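# Move 96-well plate from nest N1 to bench spot B1

## Task

Carry the 96-well plate off plate nest N1 and set it on bench spot B1, its long side lined up with the taped outline and the plate fully within it. It must stay there on its own, not because the robot holds it. Finish by releasing it and pulling the gripper away.

## Robot and tools

Robot: two xArm6 arms, left_arm and right_arm, each ending in a two-finger bio gripper. The fingers leave the gripper housing sideways, at right angles to the wrist flange axis. When the flange points straight down the fingers are level, and wrist roll turns them around the flange axis. Either arm may be used, and the idle one can be parked out of the way.

Scene frame: origin on the table top midway between the arms, +z up, +x out across the table, +y toward left_arm. The names left and right do not refer to image sides. Arm bases (URDF root) in this frame: left_arm at (-0.014, +0.340, 0) m with quat_wxyz (+1.000, 0, 0, -0.018); right_arm at (+0.041, -0.366, 0) m with quat_wxyz (+0.999, 0, 0, -0.051). Gripper frame: +x runs along the fingers toward their tips, the fingers open and close along y, +z points back toward the flange. The reported hand point lies between the finger pads, roughly 2 cm short of the tips; its printed value can be a little wrong, worse at full reach.

Tool execute_actions, argument "actions": a list holding zero or one item, plus optional "pictures" (true/false; images come by default). An empty list only reports the state. A wait item is {"steps": N}, N from 1 to 300 control steps of 1/30 s each, counted from the previous result and including your reply time; it sends nothing new. A motion item is {"rows": [...], "steps": N} with N at most 15 (default 15) and 1 to 15 rows. Each row is used for one step; if rows run out, the last one repeats. A rejected call sends nothing.

Every row is one flat list of 14 numbers covering both arms, even if only one moves: left_arm waist, shoulder, elbow, forearm roll, wrist pitch, wrist roll, gripper opening, then the same seven for right_arm. The six joint values are absolute target angles in radians (not offsets), in the same form as the Joint positions line. Stated ranges per arm: waist -6.283..6.283, shoulder -2.059..2.094, elbow -3.927..0.192, forearm roll -6.283..6.283, wrist pitch -1.693..3.142, wrist roll -6.283..6.283. A target more than 0.010 rad beyond a range end, and further out than the joint currently is, gets the call refused. True ends can differ by up to 0.010 rad; a target past the true end is clipped to it and a "joint sent to its limit" line appears (possibly about an earlier action still running). Missing that line does not prove there is more room. Opening is an absolute value from -1 (closed, pads still 0.071 m apart) to +1 (fully open, 0.150 m).

Motion behaviour: joints move at most 3.14 rad/s, take 0.16 s to reach that speed, and all joints of an arm are timed to arrive together. Each step's target is kept within 0.623 rad of the measured angle, and if it would move the gripper more than 70 mm from where it is, all targets are pulled back proportionally. Between calls the arms continue toward the last row sent, until everything nearly stops or some step is HELD. "joint command not followed" means the clearance check altered or blocked joint targets on some steps; the rest of the row still ran. HELD marks steps where your row was partly or wholly not sent.

Results: per-arm state line with end_effector_position (m), end_effector_quat_wxyz, and linear/angular velocity in the scene frame; Joint positions and Joint velocities per arm (six joints in rad or rad/s, then pad gap in m or m/s); grip_measured, the measured opening on the command scale (each gripper may be off by about 1 mm of opening). Away from the ends, the fingers are driven to where grip_measured equals your command, so to keep hold of something command at least about 0.04 below grip_measured. Pad force is about 20 N (some less); a fast close can squeeze harder and sometimes spring open.

Cameras: cam_high and cam_low (896x504), cam_left_wrist and cam_right_wrist (504x504, fisheye). Wrist cameras may sit up to about 47 mm and 35 degrees off their nominal frame.

Tool zoom_image: {"camera": one of the four names, "region": [x0, y0, x1, y1]} in pixels of that camera's latest image, top-left origin, at most 504x504 pixels. It gives a sharper close-up and moves nothing.

Tool read_manual: optional "section" (only "licences"); returns URDF licence text, no motion.

Tool finished_scene: {"scene": integer number of the current scene}. Call it only after opening the gripper and backing away. Replying without any tool call ends everything.

Avoid: knocking or placing anything off the table; dropping, slipping or slamming the plate; hard pushes into the table or nest; arms touching or pressing each other. Load limits (N m): waist 45.5, shoulder 45.5, elbow 27.3, forearm roll 27.3, wrist pitch 18.2, wrist roll 18.2, including the held weight; reaching one causes a torque fault that backs the joint off, freezes the arm for 10 s and drops the rest of the call. Holding loads warms motors: a MOTOR HOT line appears from 65 °C, and at 80 °C the arm is braked until it cools (OVER-TEMPERATURE FAULT). Any stop is costly, so avoid long holds. The held plate may be briefly tugged; grip it firmly. Smooth, efficient moves are preferred.

Each tool is called after "Call:" by a JSON object that holds its "op" and its "data".

## Session

I'll start by looking at the current state of the scene.

Call:
{"op": "execute_actions", "data": {"actions": []}}

Scene clock: 0.00 s of 8400.00 s.
left_arm: end_effector_position=(+0.2443, +0.5671, +0.1997) grip_measured=+0.99 end_effector_quat_wxyz=(+0.932, -0.241, +0.237, +0.130) end_effector_velocity=(+0.000, -0.000, -0.000) end_effector_angular_velocity=(-0.000, +0.000, -0.001) | right_arm: end_effector_position=(+0.0676, -0.1479, +0.2724) grip_measured=+1.00 end_effector_quat_wxyz=(+0.790, -0.486, +0.162, -0.337) end_effector_velocity=(+0.000, -0.000, -0.000) end_effector_angular_velocity=(-0.002, -0.001, -0.002)
Joint positions: left_arm=[ 1.022 -0.361 -0.65   0.033  1.701  0.7    0.15 ] | right_arm=[ 1.637  0.012 -0.883  0.611  1.785  2.173  0.15 ]
Joint velocities: left_arm=[-0.     0.     0.     0.     0.     0.001  0.   ] | right_arm=[-0.001 -0.     0.001  0.    -0.001  0.001  0.   ]
Motor temperatures (°C, as the motors report them): left_arm=[31 36 34 40 35 38] | right_arm=[35 29 37 33 35 37]

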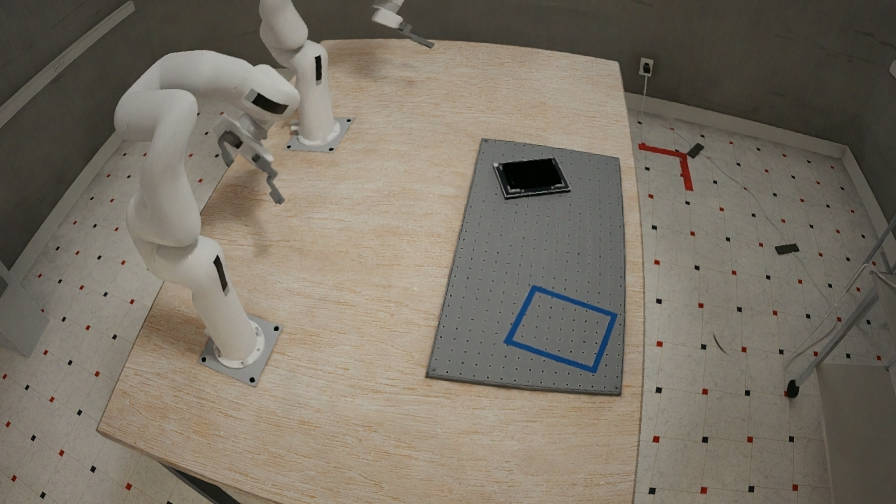

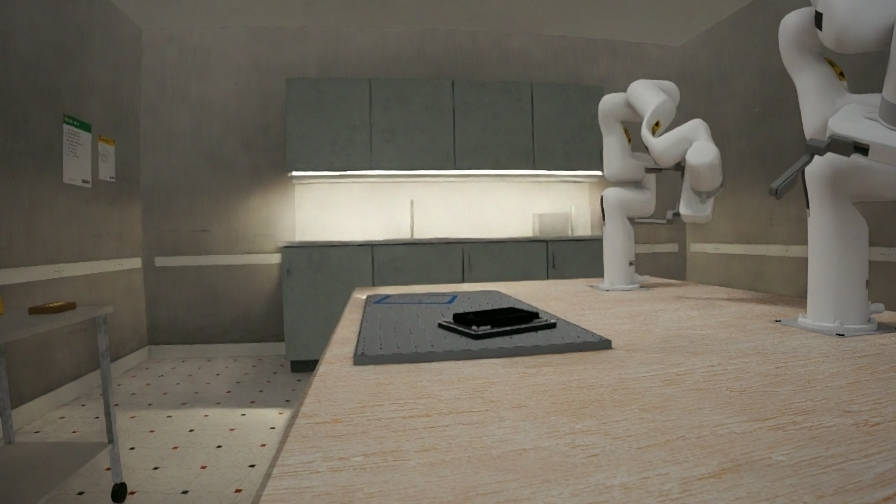

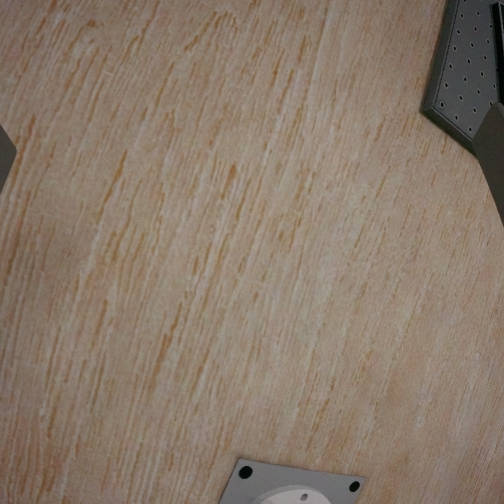

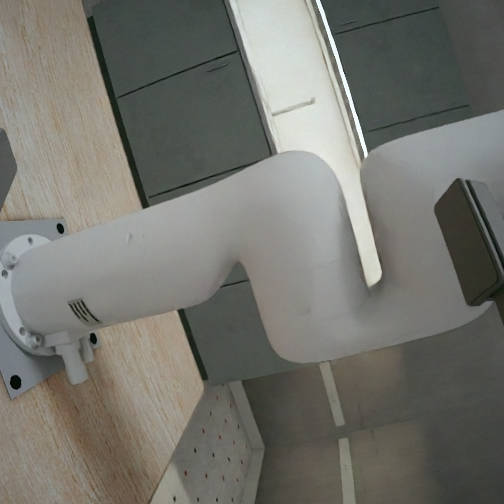

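Call:
{"op": "zoom_image", "data": {"camera": "cam_high", "region": [470, 130, 640, 230]}}

Call:
{"op": "zoom_image", "data": {"camera": "cam_high", "region": [420, 270, 640, 400]}}

Call:
{"op": "zoom_image", "data": {"camera": "cam_low", "region": [340, 280, 630, 380]}}

Region (470, 130, 640, 230) of cam_high's 896x504 image, scaled by 2.965, with more detail than that image has; it fills the top 296 rows of this view, and the rest is white.

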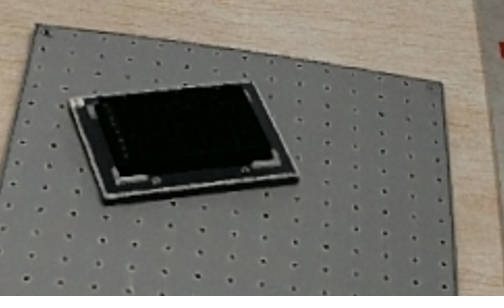

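Region (420, 270, 640, 400) of cam_high's 896x504 image, scaled by 2.291, with more detail than that image has; it fills the top 298 rows of this view, and the rest is white.

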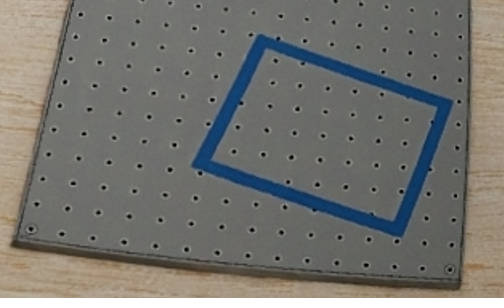

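Region (340, 280, 630, 380) of cam_low's 896x504 image, scaled by 1.738, with more detail than that image has; it fills the top 174 rows of this view, and the rest is white.

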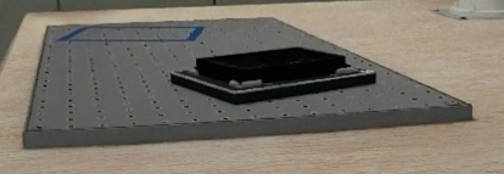

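Call:
{"op": "zoom_image", "data": {"camera": "cam_high", "region": [270, 95, 370, 165]}}

Call:
{"op": "zoom_image", "data": {"camera": "cam_high", "region": [185, 300, 295, 395]}}

Call:
{"op": "zoom_image", "data": {"camera": "cam_high", "region": [420, 130, 640, 400]}}

Call:
{"op": "zoom_image", "data": {"camera": "cam_high", "region": [485, 150, 580, 205]}}

Region (270, 95, 370, 165) of cam_high's 896x504 image, scaled by 5.040, with more detail than that image has; it fills the top 353 rows of this view, and the rest is white.

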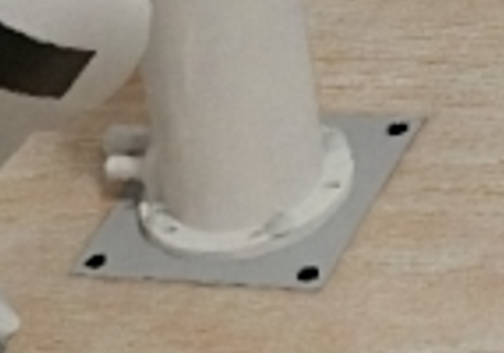

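Region (185, 300, 295, 395) of cam_high's 896x504 image, scaled by 4.582, with more detail than that image has; it fills the top 435 rows of this view, and the rest is white.

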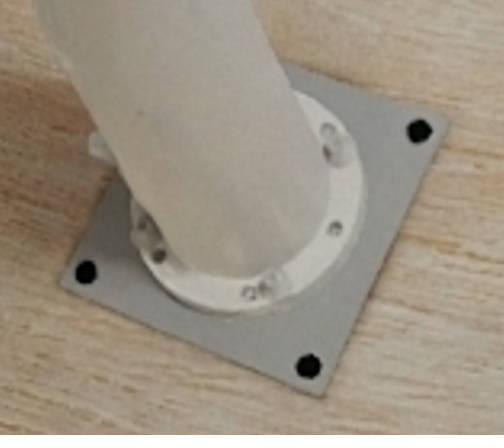

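Region (420, 130, 640, 400) of cam_high's 896x504 image, scaled by 1.867, with more detail than that image has; it fills the left 411 columns of this view, and the rest is white.

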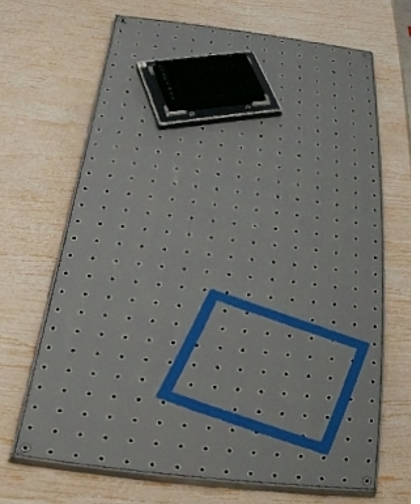

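Region (485, 150, 580, 205) of cam_high's 896x504 image, scaled by 5.305, with more detail than that image has; it fills the top 292 rows of this view, and the rest is white.

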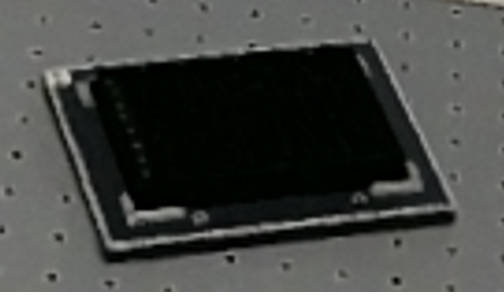

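Call:
{"op": "zoom_image", "data": {"camera": "cam_low", "region": [430, 298, 565, 348]}}

Call:
{"op": "zoom_image", "data": {"camera": "cam_low", "region": [760, 120, 896, 210]}}

Call:
{"op": "zoom_image", "data": {"camera": "cam_high", "region": [200, 90, 310, 215]}}

Region (430, 298, 565, 348) of cam_low's 896x504 image, scaled by 3.733, with more detail than that image has; it fills the top 187 rows of this view, and the rest is white.

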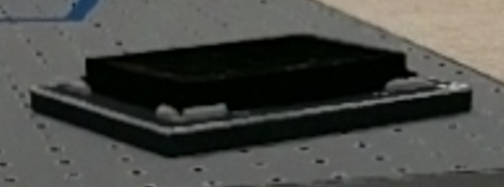

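Region (760, 120, 896, 210) of cam_low's 896x504 image, scaled by 3.706, with more detail than that image has; it fills the top 334 rows of this view, and the rest is white.

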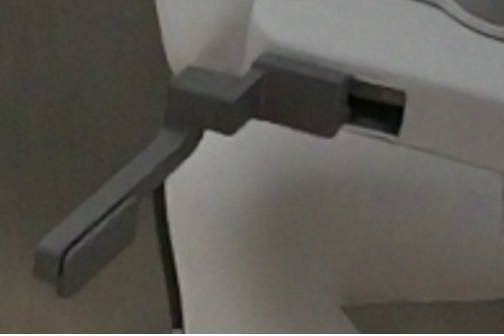

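Region (200, 90, 310, 215) of cam_high's 896x504 image, scaled by 4.032, with more detail than that image has; it fills the left 444 columns of this view, and the rest is white.

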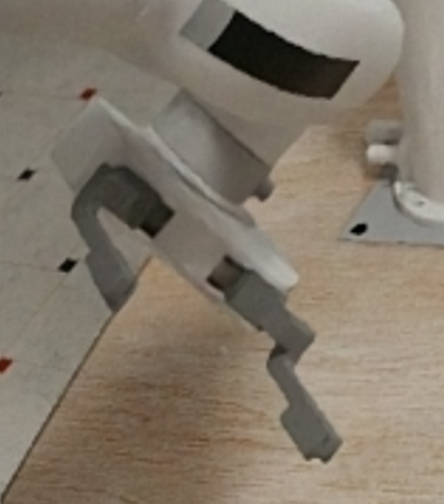

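Call:
{"op": "execute_actions", "data": {"actions": [], "pictures": false}}

Call:
{"op": "execute_actions", "data": {"actions": [], "pictures": false}}

Scene clock: 120.00 s of 8400.00 s.
left_arm: end_effector_position=(+0.2443, +0.5671, +0.1997) grip_measured=+0.99 end_effector_quat_wxyz=(+0.932, -0.241, +0.237, +0.130) end_effector_velocity=(+0.000, -0.000, -0.000) end_effector_angular_velocity=(-0.000, +0.001, -0.001) | right_arm: end_effector_position=(+0.0676, -0.1479, +0.2724) grip_measured=+1.00 end_effector_quat_wxyz=(+0.790, -0.486, +0.162, -0.337) end_effector_velocity=(-0.000, -0.000, -0.000) end_effector_angular_velocity=(-0.001, -0.000, -0.000)
Joint positions: left_arm=[ 1.022 -0.361 -0.65   0.033  1.701  0.7    0.15 ] | right_arm=[ 1.637  0.012 -0.883  0.611  1.785  2.173  0.15 ]
Joint velocities: left_arm=[-0.001  0.     0.     0.     0.     0.    -0.   ] | right_arm=[-0.    -0.     0.001  0.     0.     0.     0.   ]
Motor temperatures (°C, as the motors report them): left_arm=[31 36 41 40 35 38] | right_arm=[35 30 42 33 35 37]
Steps of this call (steps 1 to 90: nothing new was sent; then 117.00 s passed at rest). Readings (joint positions):
1: left_arm=[1.022 -0.361 -0.650 0.033 1.701 0.700] | right_arm=[1.637 0.012 -0.883 0.611 1.785 2.173]
2: left_arm=[1.022 -0.361 -0.650 0.033 1.701 0.700] | right_arm=[1.637 0.012 -0.883 0.611 1.785 2.173]
4: left_arm=[1.022 -0.361 -0.650 0.033 1.701 0.700] | right_arm=[1.637 0.012 -0.883 0.611 1.785 2.173]
8: left_arm=[1.022 -0.361 -0.650 0.033 1.701 0.700] | right_arm=[1.637 0.012 -0.883 0.611 1.785 2.173]
90: the state above

Scene clock: 120.00 s of 8400.00 s.
left_arm: end_effector_position=(+0.2443, +0.5671, +0.1997) grip_measured=+0.99 end_effector_quat_wxyz=(+0.932, -0.241, +0.237, +0.130) end_effector_velocity=(+0.000, -0.000, -0.000) end_effector_angular_velocity=(-0.000, +0.001, -0.001) | right_arm: end_effector_position=(+0.0676, -0.1479, +0.2724) grip_measured=+1.00 end_effector_quat_wxyz=(+0.790, -0.486, +0.162, -0.337) end_effector_velocity=(-0.000, -0.000, -0.000) end_effector_angular_velocity=(-0.001, -0.000, -0.000)
Joint positions: left_arm=[ 1.022 -0.361 -0.65   0.033  1.701  0.7    0.15 ] | right_arm=[ 1.637  0.012 -0.883  0.611  1.785  2.173  0.15 ]
Joint velocities: left_arm=[-0.001  0.     0.     0.     0.     0.    -0.   ] | right_arm=[-0.    -0.     0.001  0.     0.     0.     0.   ]
Motor temperatures (°C, as the motors report them): left_arm=[31 36 41 40 35 38] | right_arm=[35 30 42 33 35 37]

Call:
{"op": "zoom_image", "data": {"camera": "cam_low", "region": [345, 335, 445, 375]}}

Call:
{"op": "zoom_image", "data": {"camera": "cam_low", "region": [540, 320, 640, 360]}}

Call:
{"op": "zoom_image", "data": {"camera": "cam_low", "region": [350, 280, 510, 320]}}

Call:
{"op": "zoom_image", "data": {"camera": "cam_low", "region": [435, 303, 505, 345]}}

Call:
{"op": "zoom_image", "data": {"camera": "cam_low", "region": [495, 300, 565, 342]}}

Region (345, 335, 445, 375) of cam_low's 896x504 image, scaled by 5.040, with more detail than that image has; it fills the top 202 rows of this view, and the rest is white.

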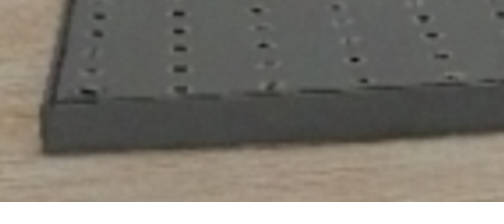

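Region (540, 320, 640, 360) of cam_low's 896x504 image, scaled by 5.040, with more detail than that image has; it fills the top 202 rows of this view, and the rest is white.

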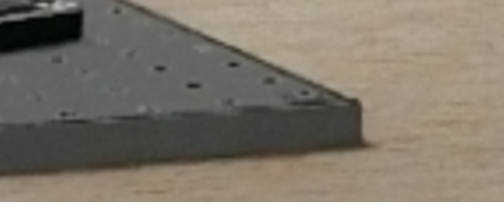

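Region (350, 280, 510, 320) of cam_low's 896x504 image, scaled by 3.150, with more detail than that image has; it fills the top 126 rows of this view, and the rest is white.

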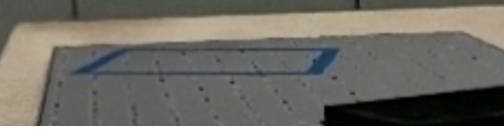

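Region (435, 303, 505, 345) of cam_low's 896x504 image, scaled by 7.200, with more detail than that image has; it fills the top 302 rows of this view, and the rest is white.

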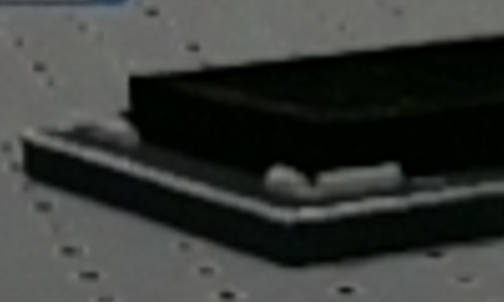

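Region (495, 300, 565, 342) of cam_low's 896x504 image, scaled by 7.200, with more detail than that image has; it fills the top 302 rows of this view, and the rest is white.

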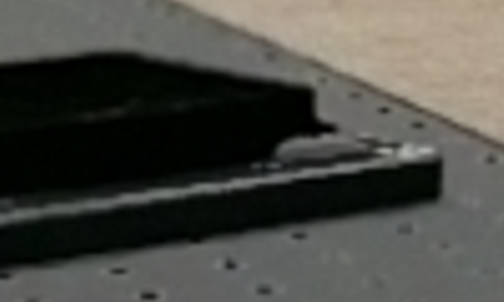

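Call:
{"op": "execute_actions", "data": {"actions": [{"rows": [
[1.022,-0.361,-0.649,0.033,1.699,0.7,1, 1.636,0.013,-0.884,0.610,1.784,2.171,1],
[1.022,-0.359,-0.647,0.033,1.693,0.7,1, 1.634,0.017,-0.888,0.608,1.781,2.165,1],
[1.022,-0.357,-0.643,0.033,1.682,0.7,1, 1.630,0.023,-0.894,0.604,1.775,2.155,1],
[1.022,-0.354,-0.637,0.033,1.668,0.7,1, 1.625,0.031,-0.902,0.599,1.768,2.142,1],
[1.022,-0.350,-0.630,0.033,1.650,0.7,1, 1.619,0.041,-0.913,0.593,1.758,2.125,1],
[1.022,-0.345,-0.622,0.033,1.627,0.7,1, 1.611,0.054,-0.926,0.585,1.747,2.103,1],
[1.022,-0.340,-0.612,0.033,1.601,0.7,1, 1.601,0.069,-0.942,0.575,1.733,2.079,1],
[1.022,-0.334,-0.601,0.033,1.572,0.7,1, 1.591,0.086,-0.959,0.565,1.718,2.051,1],
[1.022,-0.327,-0.588,0.033,1.539,0.7,1, 1.579,0.105,-0.979,0.553,1.700,2.019,1],
[1.022,-0.319,-0.574,0.033,1.502,0.7,1, 1.565,0.126,-1.000,0.540,1.681,1.985,1],
[1.022,-0.310,-0.559,0.033,1.462,0.7,1, 1.551,0.149,-1.023,0.525,1.660,1.947,1],
[1.022,-0.301,-0.542,0.033,1.420,0.7,1, 1.536,0.173,-1.049,0.510,1.638,1.907,1],
[1.022,-0.292,-0.525,0.033,1.374,0.7,1, 1.519,0.199,-1.075,0.494,1.615,1.864,1],
[1.022,-0.281,-0.507,0.033,1.326,0.7,1, 1.502,0.227,-1.104,0.476,1.589,1.819,1],
[1.022,-0.271,-0.488,0.033,1.276,0.7,1, 1.484,0.256,-1.133,0.458,1.563,1.771,1]
], "steps": 15}], "pictures": false}}

Call:
{"op": "execute_actions", "data": {"actions": [{"rows": [
[1.022,-0.260,-0.467,0.033,1.223,0.7,1, 1.465,0.286,-1.164,0.439,1.536,1.722,1],
[1.022,-0.248,-0.447,0.033,1.169,0.7,1, 1.446,0.317,-1.196,0.420,1.508,1.670,1],
[1.022,-0.236,-0.425,0.033,1.113,0.7,1, 1.426,0.349,-1.229,0.400,1.478,1.618,1],
[1.022,-0.224,-0.404,0.033,1.056,0.7,1, 1.405,0.381,-1.262,0.379,1.449,1.564,1],
[1.022,-0.212,-0.381,0.033,0.998,0.7,1, 1.384,0.415,-1.297,0.359,1.418,1.509,1],
[1.022,-0.199,-0.359,0.033,0.939,0.7,1, 1.363,0.448,-1.331,0.337,1.388,1.453,1],
[1.022,-0.187,-0.336,0.033,0.880,0.7,1, 1.342,0.482,-1.366,0.316,1.357,1.397,1],
[1.022,-0.174,-0.314,0.033,0.821,0.7,1, 1.320,0.516,-1.401,0.295,1.326,1.341,1],
[1.022,-0.162,-0.291,0.033,0.762,0.7,1, 1.299,0.550,-1.436,0.274,1.295,1.285,1],
[1.022,-0.149,-0.269,0.033,0.703,0.7,1, 1.278,0.584,-1.470,0.252,1.264,1.230,1],
[1.022,-0.137,-0.246,0.033,0.645,0.7,1, 1.257,0.617,-1.505,0.232,1.234,1.175,1],
[1.022,-0.125,-0.225,0.033,0.588,0.7,1, 1.237,0.650,-1.538,0.211,1.204,1.121,1],
[1.022,-0.113,-0.203,0.033,0.532,0.7,1, 1.217,0.682,-1.571,0.191,1.175,1.068,1],
[1.022,-0.101,-0.183,0.033,0.478,0.7,1, 1.197,0.713,-1.603,0.172,1.147,1.017,1],
[1.022,-0.090,-0.163,0.033,0.425,0.7,1, 1.178,0.743,-1.634,0.153,1.120,0.967,1]
], "steps": 15}], "pictures": false}}

Call:
{"op": "execute_actions", "data": {"actions": [{"rows": [
[1.022,-0.080,-0.143,0.033,0.375,0.7,1, 1.160,0.771,-1.663,0.135,1.093,0.920,1],
[1.022,-0.069,-0.125,0.033,0.327,0.7,1, 1.143,0.799,-1.692,0.117,1.068,0.874,1],
[1.022,-0.060,-0.108,0.033,0.281,0.7,1, 1.126,0.825,-1.718,0.101,1.045,0.831,1],
[1.022,-0.051,-0.091,0.033,0.239,0.7,1, 1.111,0.849,-1.744,0.086,1.022,0.791,1],
[1.022,-0.042,-0.076,0.033,0.199,0.7,1, 1.097,0.872,-1.767,0.071,1.002,0.753,1],
[1.022,-0.034,-0.062,0.033,0.162,0.7,1, 1.084,0.893,-1.788,0.058,0.983,0.719,1],
[1.022,-0.027,-0.049,0.033,0.129,0.7,1, 1.072,0.912,-1.808,0.046,0.965,0.687,1],
[1.022,-0.021,-0.038,0.033,0.100,0.7,1, 1.061,0.929,-1.825,0.036,0.950,0.659,1],
[1.022,-0.016,-0.028,0.033,0.074,0.7,1, 1.052,0.944,-1.841,0.026,0.936,0.635,1],
[1.022,-0.011,-0.020,0.033,0.051,0.7,1, 1.044,0.957,-1.854,0.018,0.925,0.614,1],
[1.022,-0.007,-0.013,0.033,0.033,0.7,1, 1.037,0.967,-1.865,0.012,0.915,0.596,1],
[1.022,-0.004,-0.007,0.033,0.019,0.7,1, 1.032,0.976,-1.873,0.007,0.907,0.583,1],
[1.022,-0.002,-0.003,0.033,0.008,0.7,1, 1.028,0.981,-1.879,0.003,0.902,0.573,1],
[1.022,0,-0.001,0.033,0.002,0.7,1, 1.026,0.985,-1.883,0.001,0.899,0.567,1],
[1.022,0,0,0.033,0,0.7,1, 1.0252,0.9862,-1.884,0,0.8978,0.5652,1]
], "steps": 15}], "pictures": false}}

Call:
{"op": "execute_actions", "data": {"actions": [{"steps": 12}]}}

Scene clock: 196.80 s of 8400.00 s.
left_arm: end_effector_position=(+0.2543, +0.5798, +0.1638) grip_measured=+0.99 end_effector_quat_wxyz=(+0.947, -0.209, +0.207, +0.130) end_effector_velocity=(+0.039, +0.047, -0.163) end_effector_angular_velocity=(+0.351, -0.261, -0.026) | right_arm: end_effector_position=(+0.1174, -0.0896, +0.2263) grip_measured=+1.00 end_effector_quat_wxyz=(+0.843, -0.403, +0.197, -0.297) end_effector_velocity=(+0.233, +0.249, -0.186) end_effector_angular_velocity=(+0.888, +0.028, +0.209)
Joint positions: left_arm=[ 1.022 -0.312 -0.562  0.033  1.471  0.7    0.15 ] | right_arm=[ 1.556  0.142 -1.016  0.53   1.667  1.96   0.15 ]
Joint velocities: left_arm=[ 0.001  0.237  0.422 -0.001 -1.096  0.     0.   ] | right_arm=[-0.345  0.545 -0.557 -0.339 -0.49  -0.881 -0.   ]
Motor temperatures (°C, as the motors report them): left_arm=[31 37 41 40 35 38] | right_arm=[35 30 42 33 35 37]
Steps of this call (steps 1 to 90: nothing new was sent; then 73.30 s passed at rest; steps 91 to 105: all 15 steps of this action). Readings (joint positions):
91: left_arm=[1.022 -0.361 -0.650 0.033 1.700 0.700] | right_arm=[1.637 0.012 -0.883 0.611 1.785 2.173]
92: left_arm=[1.022 -0.361 -0.650 0.033 1.700 0.700] | right_arm=[1.637 0.012 -0.883 0.610 1.785 2.173]
94: left_arm=[1.022 -0.360 -0.648 0.033 1.695 0.700] | right_arm=[1.635 0.015 -0.886 0.609 1.782 2.168]
98: left_arm=[1.022 -0.352 -0.633 0.033 1.656 0.700] | right_arm=[1.621 0.037 -0.909 0.595 1.762 2.130]
105: the state above

Scene clock: 197.30 s of 8400.00 s.
left_arm: end_effector_position=(+0.2644, +0.5846, +0.0796) grip_measured=+0.99 end_effector_quat_wxyz=(+0.981, -0.101, +0.102, +0.127) end_effector_velocity=(-0.016, -0.047, -0.118) end_effector_angular_velocity=(+0.544, -0.422, -0.022) | right_arm: end_effector_position=(+0.2481, +0.0302, +0.1485) grip_measured=+1.00 end_effector_quat_wxyz=(+0.930, -0.238, +0.207, -0.187) end_effector_velocity=(+0.288, +0.227, -0.125) end_effector_angular_velocity=(+0.727, -0.154, +0.424)
Joint positions: left_arm=[ 1.022 -0.15  -0.27   0.033  0.708  0.7    0.15 ] | right_arm=[ 1.394  0.4   -1.281  0.368  1.432  1.534  0.15 ]
Joint velocities: left_arm=[ 0.001  0.363  0.652 -0.    -1.703  0.     0.   ] | right_arm=[-0.319  0.507 -0.521 -0.317 -0.46  -0.835  0.   ]
Motor temperatures (°C, as the motors report them): left_arm=[31 37 41 40 35 38] | right_arm=[35 30 42 33 35 37]
Steps of this call (steps 1 to 15: all 15 steps of this action). Readings (joint positions):
1: left_arm=[1.022 -0.304 -0.547 0.033 1.432 0.700] | right_arm=[1.544 0.160 -1.035 0.519 1.651 1.930]
2: left_arm=[1.022 -0.295 -0.532 0.033 1.392 0.700] | right_arm=[1.533 0.177 -1.053 0.508 1.635 1.901]
4: left_arm=[1.022 -0.276 -0.498 0.033 1.303 0.700] | right_arm=[1.511 0.212 -1.088 0.486 1.603 1.844]
8: left_arm=[1.022 -0.234 -0.421 0.033 1.102 0.700] | right_arm=[1.468 0.281 -1.159 0.443 1.540 1.730]
15: the state above

Scene clock: 197.80 s of 8400.00 s.
left_arm: end_effector_position=(+0.2480, +0.5519, +0.0614) grip_measured=+0.99 end_effector_quat_wxyz=(+0.992, -0.008, +0.008, +0.126) end_effector_velocity=(-0.022, -0.039, +0.007) end_effector_angular_velocity=(+0.177, -0.139, -0.002) | right_arm: end_effector_position=(+0.4057, +0.1343, +0.1008) grip_measured=+1.00 end_effector_quat_wxyz=(+0.984, -0.096, +0.143, -0.044) end_effector_velocity=(+0.328, +0.188, -0.067) end_effector_angular_velocity=(+0.582, -0.349, +0.671)
Joint positions: left_arm=[ 1.022 -0.012 -0.021  0.033  0.057  0.7    0.15 ] | right_arm=[ 1.227  0.665 -1.554  0.201  1.19   1.112  0.15 ]
Joint velocities: left_arm=[-0.001  0.12   0.212 -0.    -0.556  0.    -0.   ] | right_arm=[-0.345  0.549 -0.564 -0.344 -0.498 -0.933  0.   ]
Motor temperatures (°C, as the motors report them): left_arm=[31 37 41 40 35 38] | right_arm=[35 30 42 33 35 37]
Steps of this call (steps 1 to 15: all 15 steps of this action). Readings (joint positions):
1: left_arm=[1.022 -0.138 -0.248 0.033 0.651 0.700] | right_arm=[1.383 0.417 -1.298 0.357 1.417 1.506]
2: left_arm=[1.022 -0.126 -0.227 0.033 0.595 0.700] | right_arm=[1.372 0.434 -1.316 0.347 1.401 1.478]
4: left_arm=[1.022 -0.103 -0.185 0.033 0.485 0.700] | right_arm=[1.351 0.468 -1.351 0.325 1.370 1.422]
8: left_arm=[1.022 -0.061 -0.109 0.033 0.287 0.700] | right_arm=[1.306 0.539 -1.424 0.281 1.306 1.313]
15: the state above

Scene clock: 198.20 s of 8400.00 s.
left_arm: end_effector_position=(+0.2459, +0.5482, +0.0626) grip_measured=+0.99 end_effector_quat_wxyz=(+0.992, +0.000, -0.000, +0.126) end_effector_velocity=(-0.001, -0.002, -0.000) end_effector_angular_velocity=(+0.001, -0.001, -0.000) | right_arm: end_effector_position=(+0.5423, +0.2001, +0.0826) grip_measured=+1.00 end_effector_quat_wxyz=(+0.991, -0.013, +0.037, +0.125) end_effector_velocity=(+0.329, +0.110, -0.034) end_effector_angular_velocity=(+0.382, -0.578, +0.911)
Joint positions: left_arm=[ 1.022 -0.    -0.001  0.033  0.001  0.7    0.15 ] | right_arm=[ 1.072  0.912 -1.808  0.047  0.966  0.692  0.15 ]
Joint velocities: left_arm=[-0.001  0.003  0.005 -0.001 -0.009  0.001 -0.   ] | right_arm=[-0.425  0.665 -0.672 -0.41  -0.593 -1.105 -0.   ]
Motor temperatures (°C, as the motors report them): left_arm=[31 37 41 40 35 38] | right_arm=[35 30 42 33 35 37]
Steps of this call (steps 1 to 12: the robot went on to your last target). Readings (joint positions):
1: left_arm=[1.022 -0.008 -0.015 0.033 0.041 0.700] | right_arm=[1.215 0.684 -1.573 0.190 1.173 1.080]
2: left_arm=[1.022 -0.006 -0.011 0.033 0.029 0.700] | right_arm=[1.203 0.703 -1.593 0.178 1.156 1.048]
4: left_arm=[1.022 -0.003 -0.006 0.033 0.014 0.700] | right_arm=[1.179 0.741 -1.632 0.154 1.121 0.982]
8: left_arm=[1.022 -0.001 -0.002 0.033 0.004 0.700] | right_arm=[1.128 0.823 -1.716 0.103 1.047 0.844]
12: the state above

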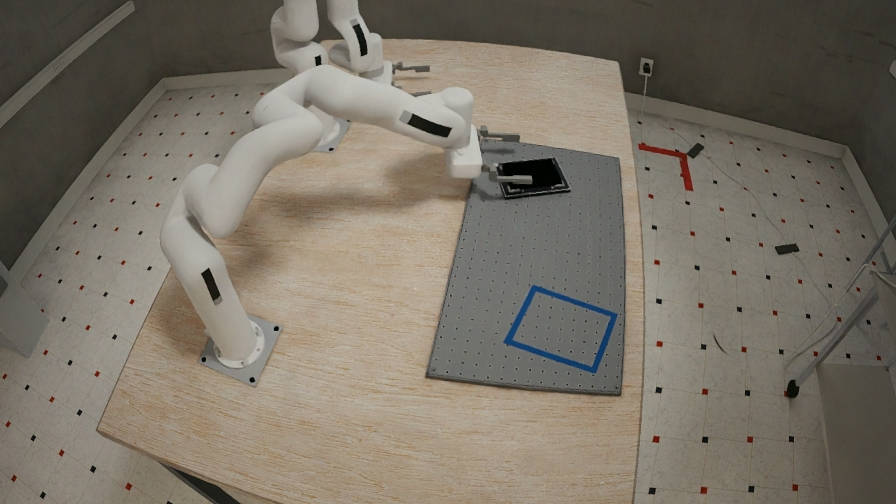

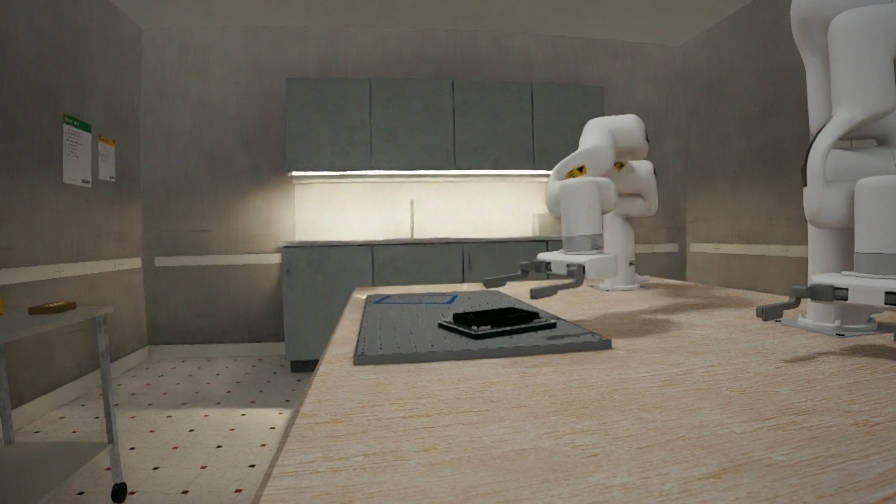

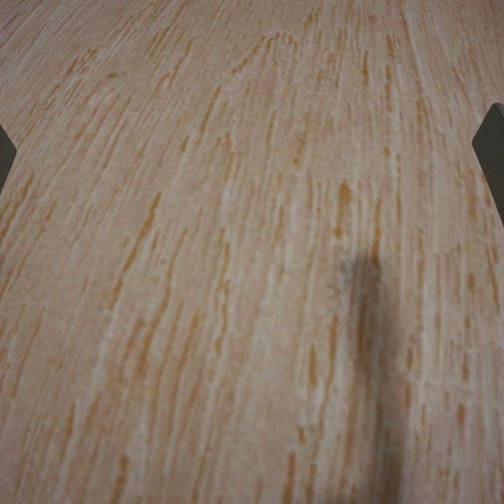

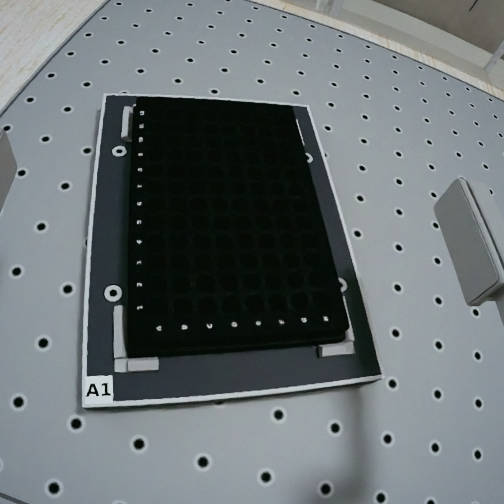

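Call:
{"op": "execute_actions", "data": {"actions": []}}

Scene clock: 200.10 s of 8400.00 s.
left_arm: end_effector_position=(+0.2458, +0.5480, +0.0625) grip_measured=+0.99 end_effector_quat_wxyz=(+0.992, -0.000, -0.000, +0.126) end_effector_velocity=(-0.000, +0.000, -0.000) end_effector_angular_velocity=(-0.001, +0.000, +0.002) | right_arm: end_effector_position=(+0.5770, +0.2118, +0.0800) grip_measured=+1.00 end_effector_quat_wxyz=(+0.984, -0.000, -0.000, +0.178) end_effector_velocity=(+0.000, -0.000, -0.000) end_effector_angular_velocity=(-0.001, +0.000, -0.001)
Joint positions: left_arm=[ 1.022  0.    -0.     0.033  0.     0.7    0.15 ] | right_arm=[ 1.025  0.986 -1.884 -0.     0.898  0.565  0.15 ]
Joint velocities: left_arm=[ 0.     0.     0.    -0.001  0.    -0.    -0.   ] | right_arm=[-0.    -0.     0.001 -0.     0.     0.001  0.   ]
Motor temperatures (°C, as the motors report them): left_arm=[31 37 41 40 35 38] | right_arm=[35 31 42 33 35 37]
Steps of this call (steps 1 to 30: the robot went on to your last target; steps 31 to 57: nothing new was sent). Readings (joint positions):
1: left_arm=[1.022 -0.000 -0.001 0.033 0.001 0.700] | right_arm=[1.058 0.933 -1.829 0.034 0.947 0.658]
2: left_arm=[1.022 -0.000 -0.000 0.033 0.000 0.700] | right_arm=[1.047 0.950 -1.845 0.024 0.932 0.630]
4: left_arm=[1.022 -0.000 -0.000 0.033 0.000 0.700] | right_arm=[1.034 0.970 -1.864 0.012 0.915 0.597]
8: left_arm=[1.022 -0.000 -0.000 0.033 0.000 0.700] | right_arm=[1.029 0.981 -1.879 0.003 0.902 0.573]
57: the state above
All arms were judged still, so your last target was given up. Only a new action makes them travel on or press farther. Fingers that are still opening or closing keep moving.

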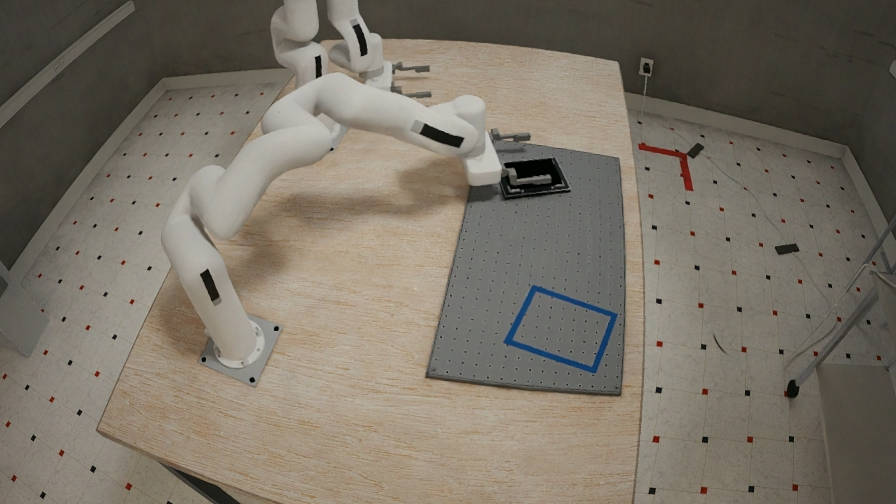

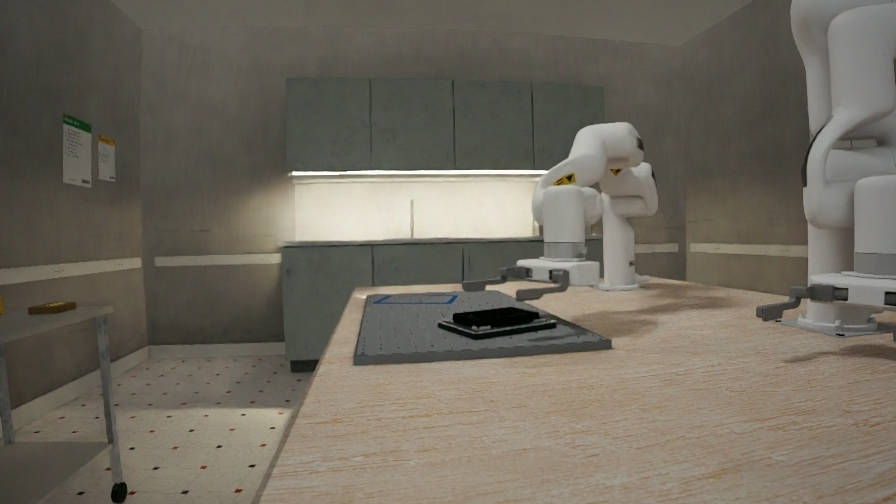

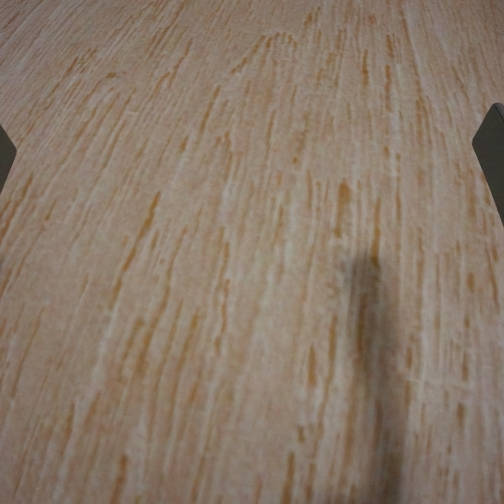

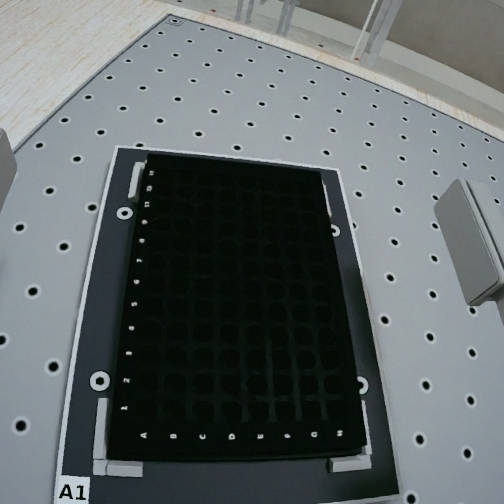

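Call:
{"op": "zoom_image", "data": {"camera": "cam_low", "region": [430, 250, 610, 345]}}

Call:
{"op": "zoom_image", "data": {"camera": "cam_high", "region": [460, 120, 580, 205]}}

Call:
{"op": "zoom_image", "data": {"camera": "cam_right_wrist", "region": [400, 160, 504, 330]}}

Call:
{"op": "zoom_image", "data": {"camera": "cam_right_wrist", "region": [0, 110, 180, 240]}}

Region (430, 250, 610, 345) of cam_low's 896x504 image, scaled by 2.800, with more detail than that image has; it fills the top 266 rows of this view, and the rest is white.

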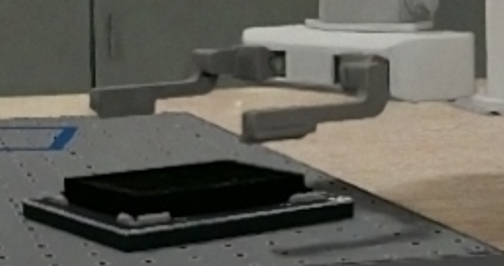

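Region (460, 120, 580, 205) of cam_high's 896x504 image, scaled by 4.200, with more detail than that image has; it fills the top 357 rows of this view, and the rest is white.

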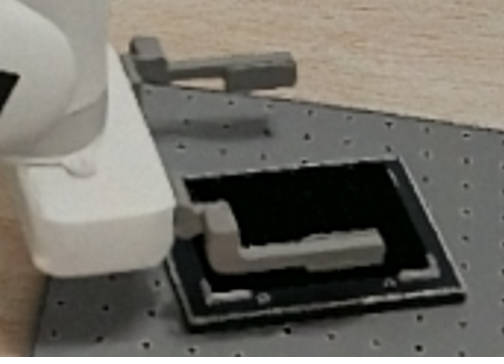

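Region (400, 160, 504, 330) of cam_right_wrist's 504x504 image, scaled by 2.965, with more detail than that image has.

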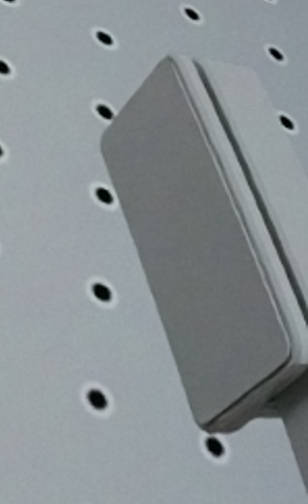

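Region (0, 110, 180, 240) of cam_right_wrist's 504x504 image, scaled by 2.800, with more detail than that image has.

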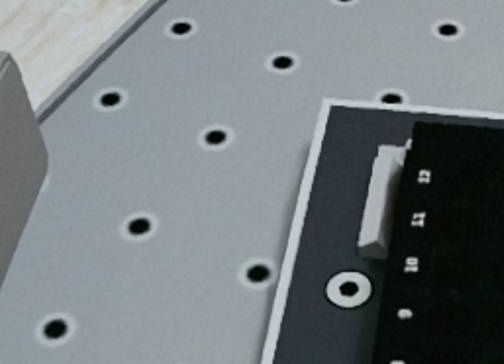

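Call:
{"op": "zoom_image", "data": {"camera": "cam_right_wrist", "region": [40, 350, 200, 504]}}

Call:
{"op": "zoom_image", "data": {"camera": "cam_right_wrist", "region": [270, 350, 430, 504]}}

Call:
{"op": "zoom_image", "data": {"camera": "cam_right_wrist", "region": [260, 140, 400, 260]}}

Call:
{"op": "zoom_image", "data": {"camera": "cam_low", "region": [455, 260, 575, 310]}}

Region (40, 350, 200, 504) of cam_right_wrist's 504x504 image, scaled by 3.150, with more detail than that image has; it fills the top 485 rows of this view, and the rest is white.

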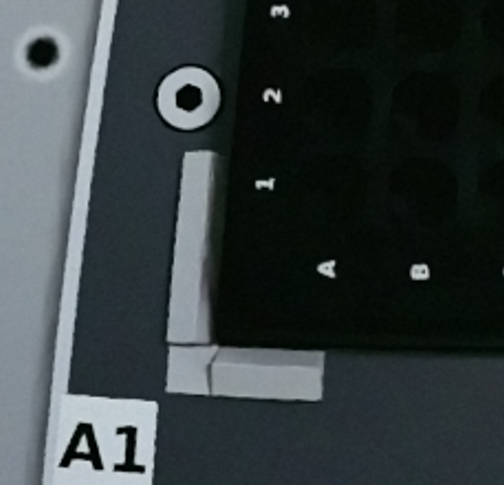

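Region (270, 350, 430, 504) of cam_right_wrist's 504x504 image, scaled by 3.150, with more detail than that image has; it fills the top 485 rows of this view, and the rest is white.

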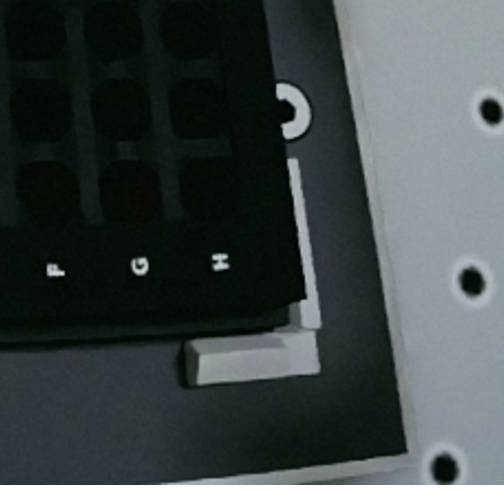

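Region (260, 140, 400, 260) of cam_right_wrist's 504x504 image, scaled by 3.600, with more detail than that image has; it fills the top 432 rows of this view, and the rest is white.

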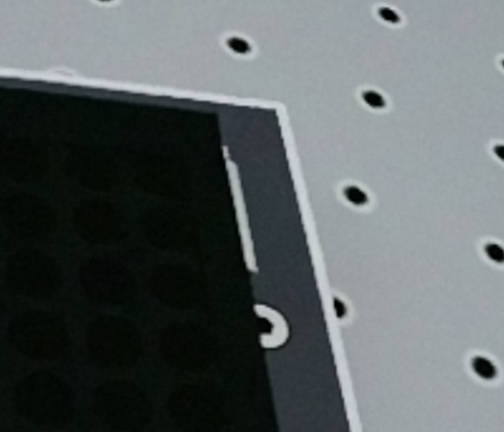

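Region (455, 260, 575, 310) of cam_low's 896x504 image, scaled by 4.200, with more detail than that image has; it fills the top 210 rows of this view, and the rest is white.

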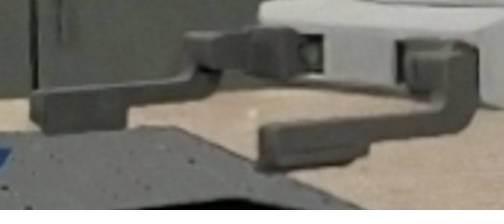

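Call:
{"op": "execute_actions", "data": {"actions": [{"rows": [
[1.022,0,0,0.033,0,0.7,1, 1.0251,0.9871,-1.8844,0,0.8973,0.5651,0.98],
[1.022,0,0,0.033,0,0.7,1, 1.0248,0.9897,-1.8854,0,0.8957,0.5647,0.94],
[1.022,0,0,0.033,0,0.7,1, 1.0244,0.9938,-1.8871,0,0.8932,0.5642,0.86],
[1.022,0,0,0.033,0,0.7,1, 1.0237,0.9994,-1.8893,0,0.8899,0.5634,0.77],
[1.022,0,0,0.033,0,0.7,1, 1.0230,1.0062,-1.8920,0,0.8859,0.5625,0.65],
[1.022,0,0,0.033,0,0.7,1, 1.0221,1.0138,-1.8951,0,0.8813,0.5614,0.51],
[1.022,0,0,0.033,0,0.7,1, 1.0212,1.0220,-1.8984,0,0.8764,0.5603,0.36],
[1.022,0,0,0.033,0,0.7,1, 1.0203,1.0303,-1.9017,0,0.8714,0.5592,0.22],
[1.022,0,0,0.033,0,0.7,1, 1.0194,1.0385,-1.9050,0,0.8665,0.5581,0.07],
[1.022,0,0,0.033,0,0.7,1, 1.0185,1.0461,-1.9081,0,0.8620,0.5570,-0.07],
[1.022,0,0,0.033,0,0.7,1, 1.0178,1.0529,-1.9108,0,0.8579,0.5561,-0.19],
[1.022,0,0,0.033,0,0.7,1, 1.0171,1.0585,-1.9130,0,0.8546,0.5553,-0.28],
[1.022,0,0,0.033,0,0.7,1, 1.0167,1.0626,-1.9147,0,0.8521,0.5548,-0.36],
[1.022,0,0,0.033,0,0.7,1, 1.0164,1.0652,-1.9157,0,0.8505,0.5544,-0.40],
[1.022,0,0,0.033,0,0.7,1, 1.0163,1.0661,-1.9161,0,0.8500,0.5543,-0.42]
], "steps": 15}], "pictures": false}}

Call:
{"op": "execute_actions", "data": {"actions": [{"steps": 15}]}}

Scene clock: 297.43 s of 8400.00 s.
left_arm: end_effector_position=(+0.2458, +0.5480, +0.0625) grip_measured=+0.99 end_effector_quat_wxyz=(+0.992, -0.000, -0.000, +0.126) end_effector_velocity=(-0.000, +0.000, +0.000) end_effector_angular_velocity=(+0.000, -0.000, +0.000) | right_arm: end_effector_position=(+0.5808, +0.2091, +0.0492) grip_measured=-0.38 end_effector_quat_wxyz=(+0.984, -0.001, +0.001, +0.179) end_effector_velocity=(+0.007, -0.008, -0.073) end_effector_angular_velocity=(-0.006, +0.005, +0.003)
Joint positions: left_arm=[ 1.022 -0.     0.     0.033 -0.     0.7    0.15 ] | right_arm=[ 1.018  1.052 -1.909  0.     0.86   0.556  0.095]
Joint velocities: left_arm=[ 0.  0. -0. -0.  0.  0.  0.] | right_arm=[-0.017  0.153 -0.058  0.    -0.087 -0.02  -0.042]
Motor temperatures (°C, as the motors report them): left_arm=[31 36 36 40 35 38] | right_arm=[35 34 44 33 36 37]
Steps of this call (steps 1 to 90: nothing new was sent; then 93.83 s passed at rest; steps 91 to 105: all 15 steps of this action). Readings (joint positions):
91: left_arm=[1.022 0.000 0.000 0.033 -0.000 0.700] | right_arm=[1.025 0.986 -1.884 0.000 0.898 0.565]
92: left_arm=[1.022 0.000 0.000 0.033 -0.000 0.700] | right_arm=[1.025 0.986 -1.884 -0.000 0.898 0.565]
94: left_arm=[1.022 0.000 0.000 0.033 0.000 0.700] | right_arm=[1.025 0.988 -1.885 -0.000 0.896 0.565]
98: left_arm=[1.022 -0.000 0.000 0.033 -0.000 0.700] | right_arm=[1.023 1.004 -1.892 -0.000 0.887 0.563]
105: the state above

Scene clock: 297.93 s of 8400.00 s.
left_arm: end_effector_position=(+0.2458, +0.5480, +0.0625) grip_measured=+0.99 end_effector_quat_wxyz=(+0.992, -0.000, -0.000, +0.126) end_effector_velocity=(-0.000, +0.001, +0.000) end_effector_angular_velocity=(+0.000, -0.000, +0.002) | right_arm: end_effector_position=(+0.5819, +0.2089, +0.0436) grip_measured=-0.42 end_effector_quat_wxyz=(+0.984, +0.000, -0.000, +0.179) end_effector_velocity=(-0.000, -0.000, -0.001) end_effector_angular_velocity=(-0.001, +0.001, -0.000)
Joint positions: left_arm=[ 1.022  0.     0.     0.033 -0.     0.7    0.15 ] | right_arm=[ 1.016  1.066 -1.916 -0.     0.85   0.554  0.094]
Joint velocities: left_arm=[ 0.001  0.    -0.    -0.     0.    -0.001 -0.   ] | right_arm=[ 0.     0.001  0.001  0.    -0.001  0.001  0.   ]
Motor temperatures (°C, as the motors report them): left_arm=[31 36 36 40 35 38] | right_arm=[35 34 44 33 36 37]
Steps of this call (steps 1 to 15: the robot went on to your last target). Readings (joint positions):
1: left_arm=[1.022 -0.000 0.000 0.033 0.000 0.700] | right_arm=[1.017 1.056 -1.911 0.000 0.857 0.556]
2: left_arm=[1.022 0.000 -0.000 0.033 -0.000 0.700] | right_arm=[1.017 1.059 -1.912 0.000 0.855 0.555]
4: left_arm=[1.022 0.000 0.000 0.033 0.000 0.700] | right_arm=[1.017 1.063 -1.914 0.000 0.852 0.555]
8: left_arm=[1.022 0.000 -0.000 0.033 0.000 0.700] | right_arm=[1.016 1.065 -1.916 -0.000 0.850 0.554]
15: the state above

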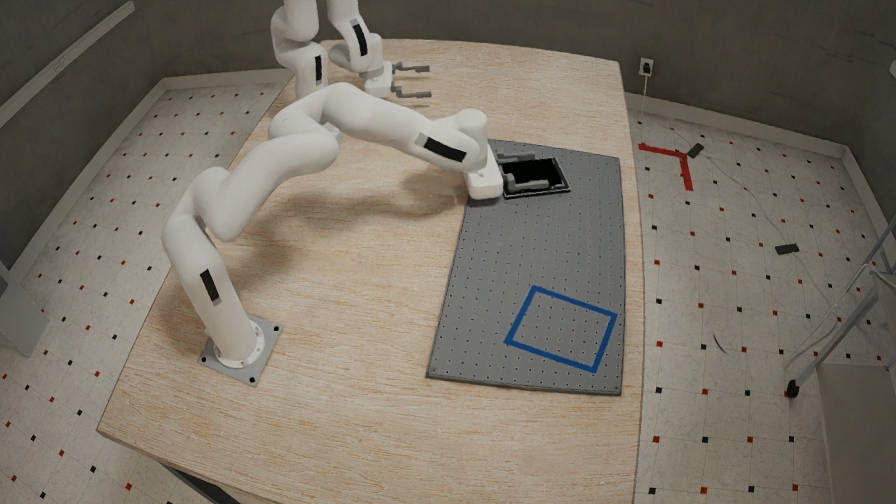

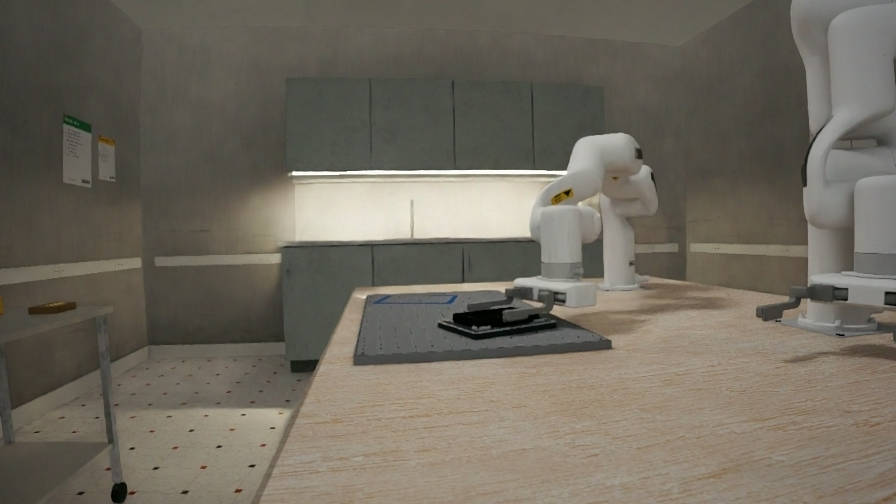

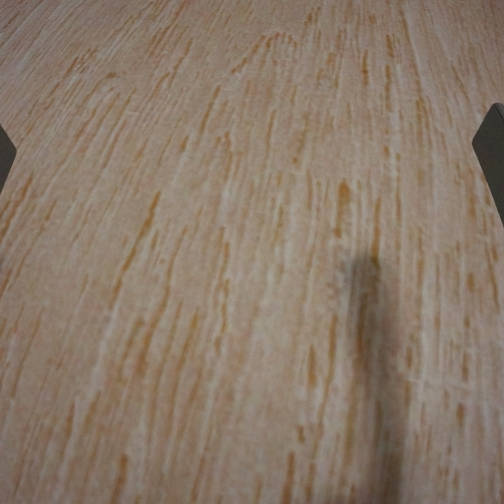

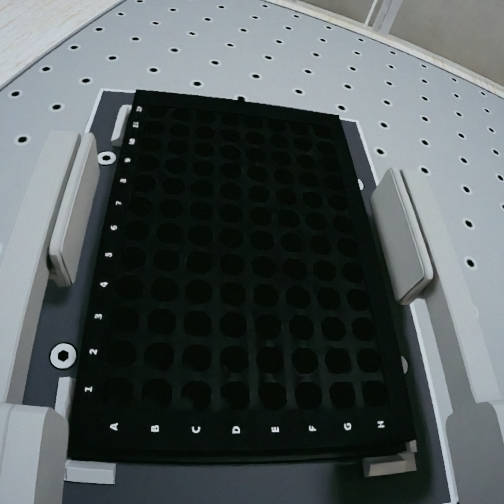

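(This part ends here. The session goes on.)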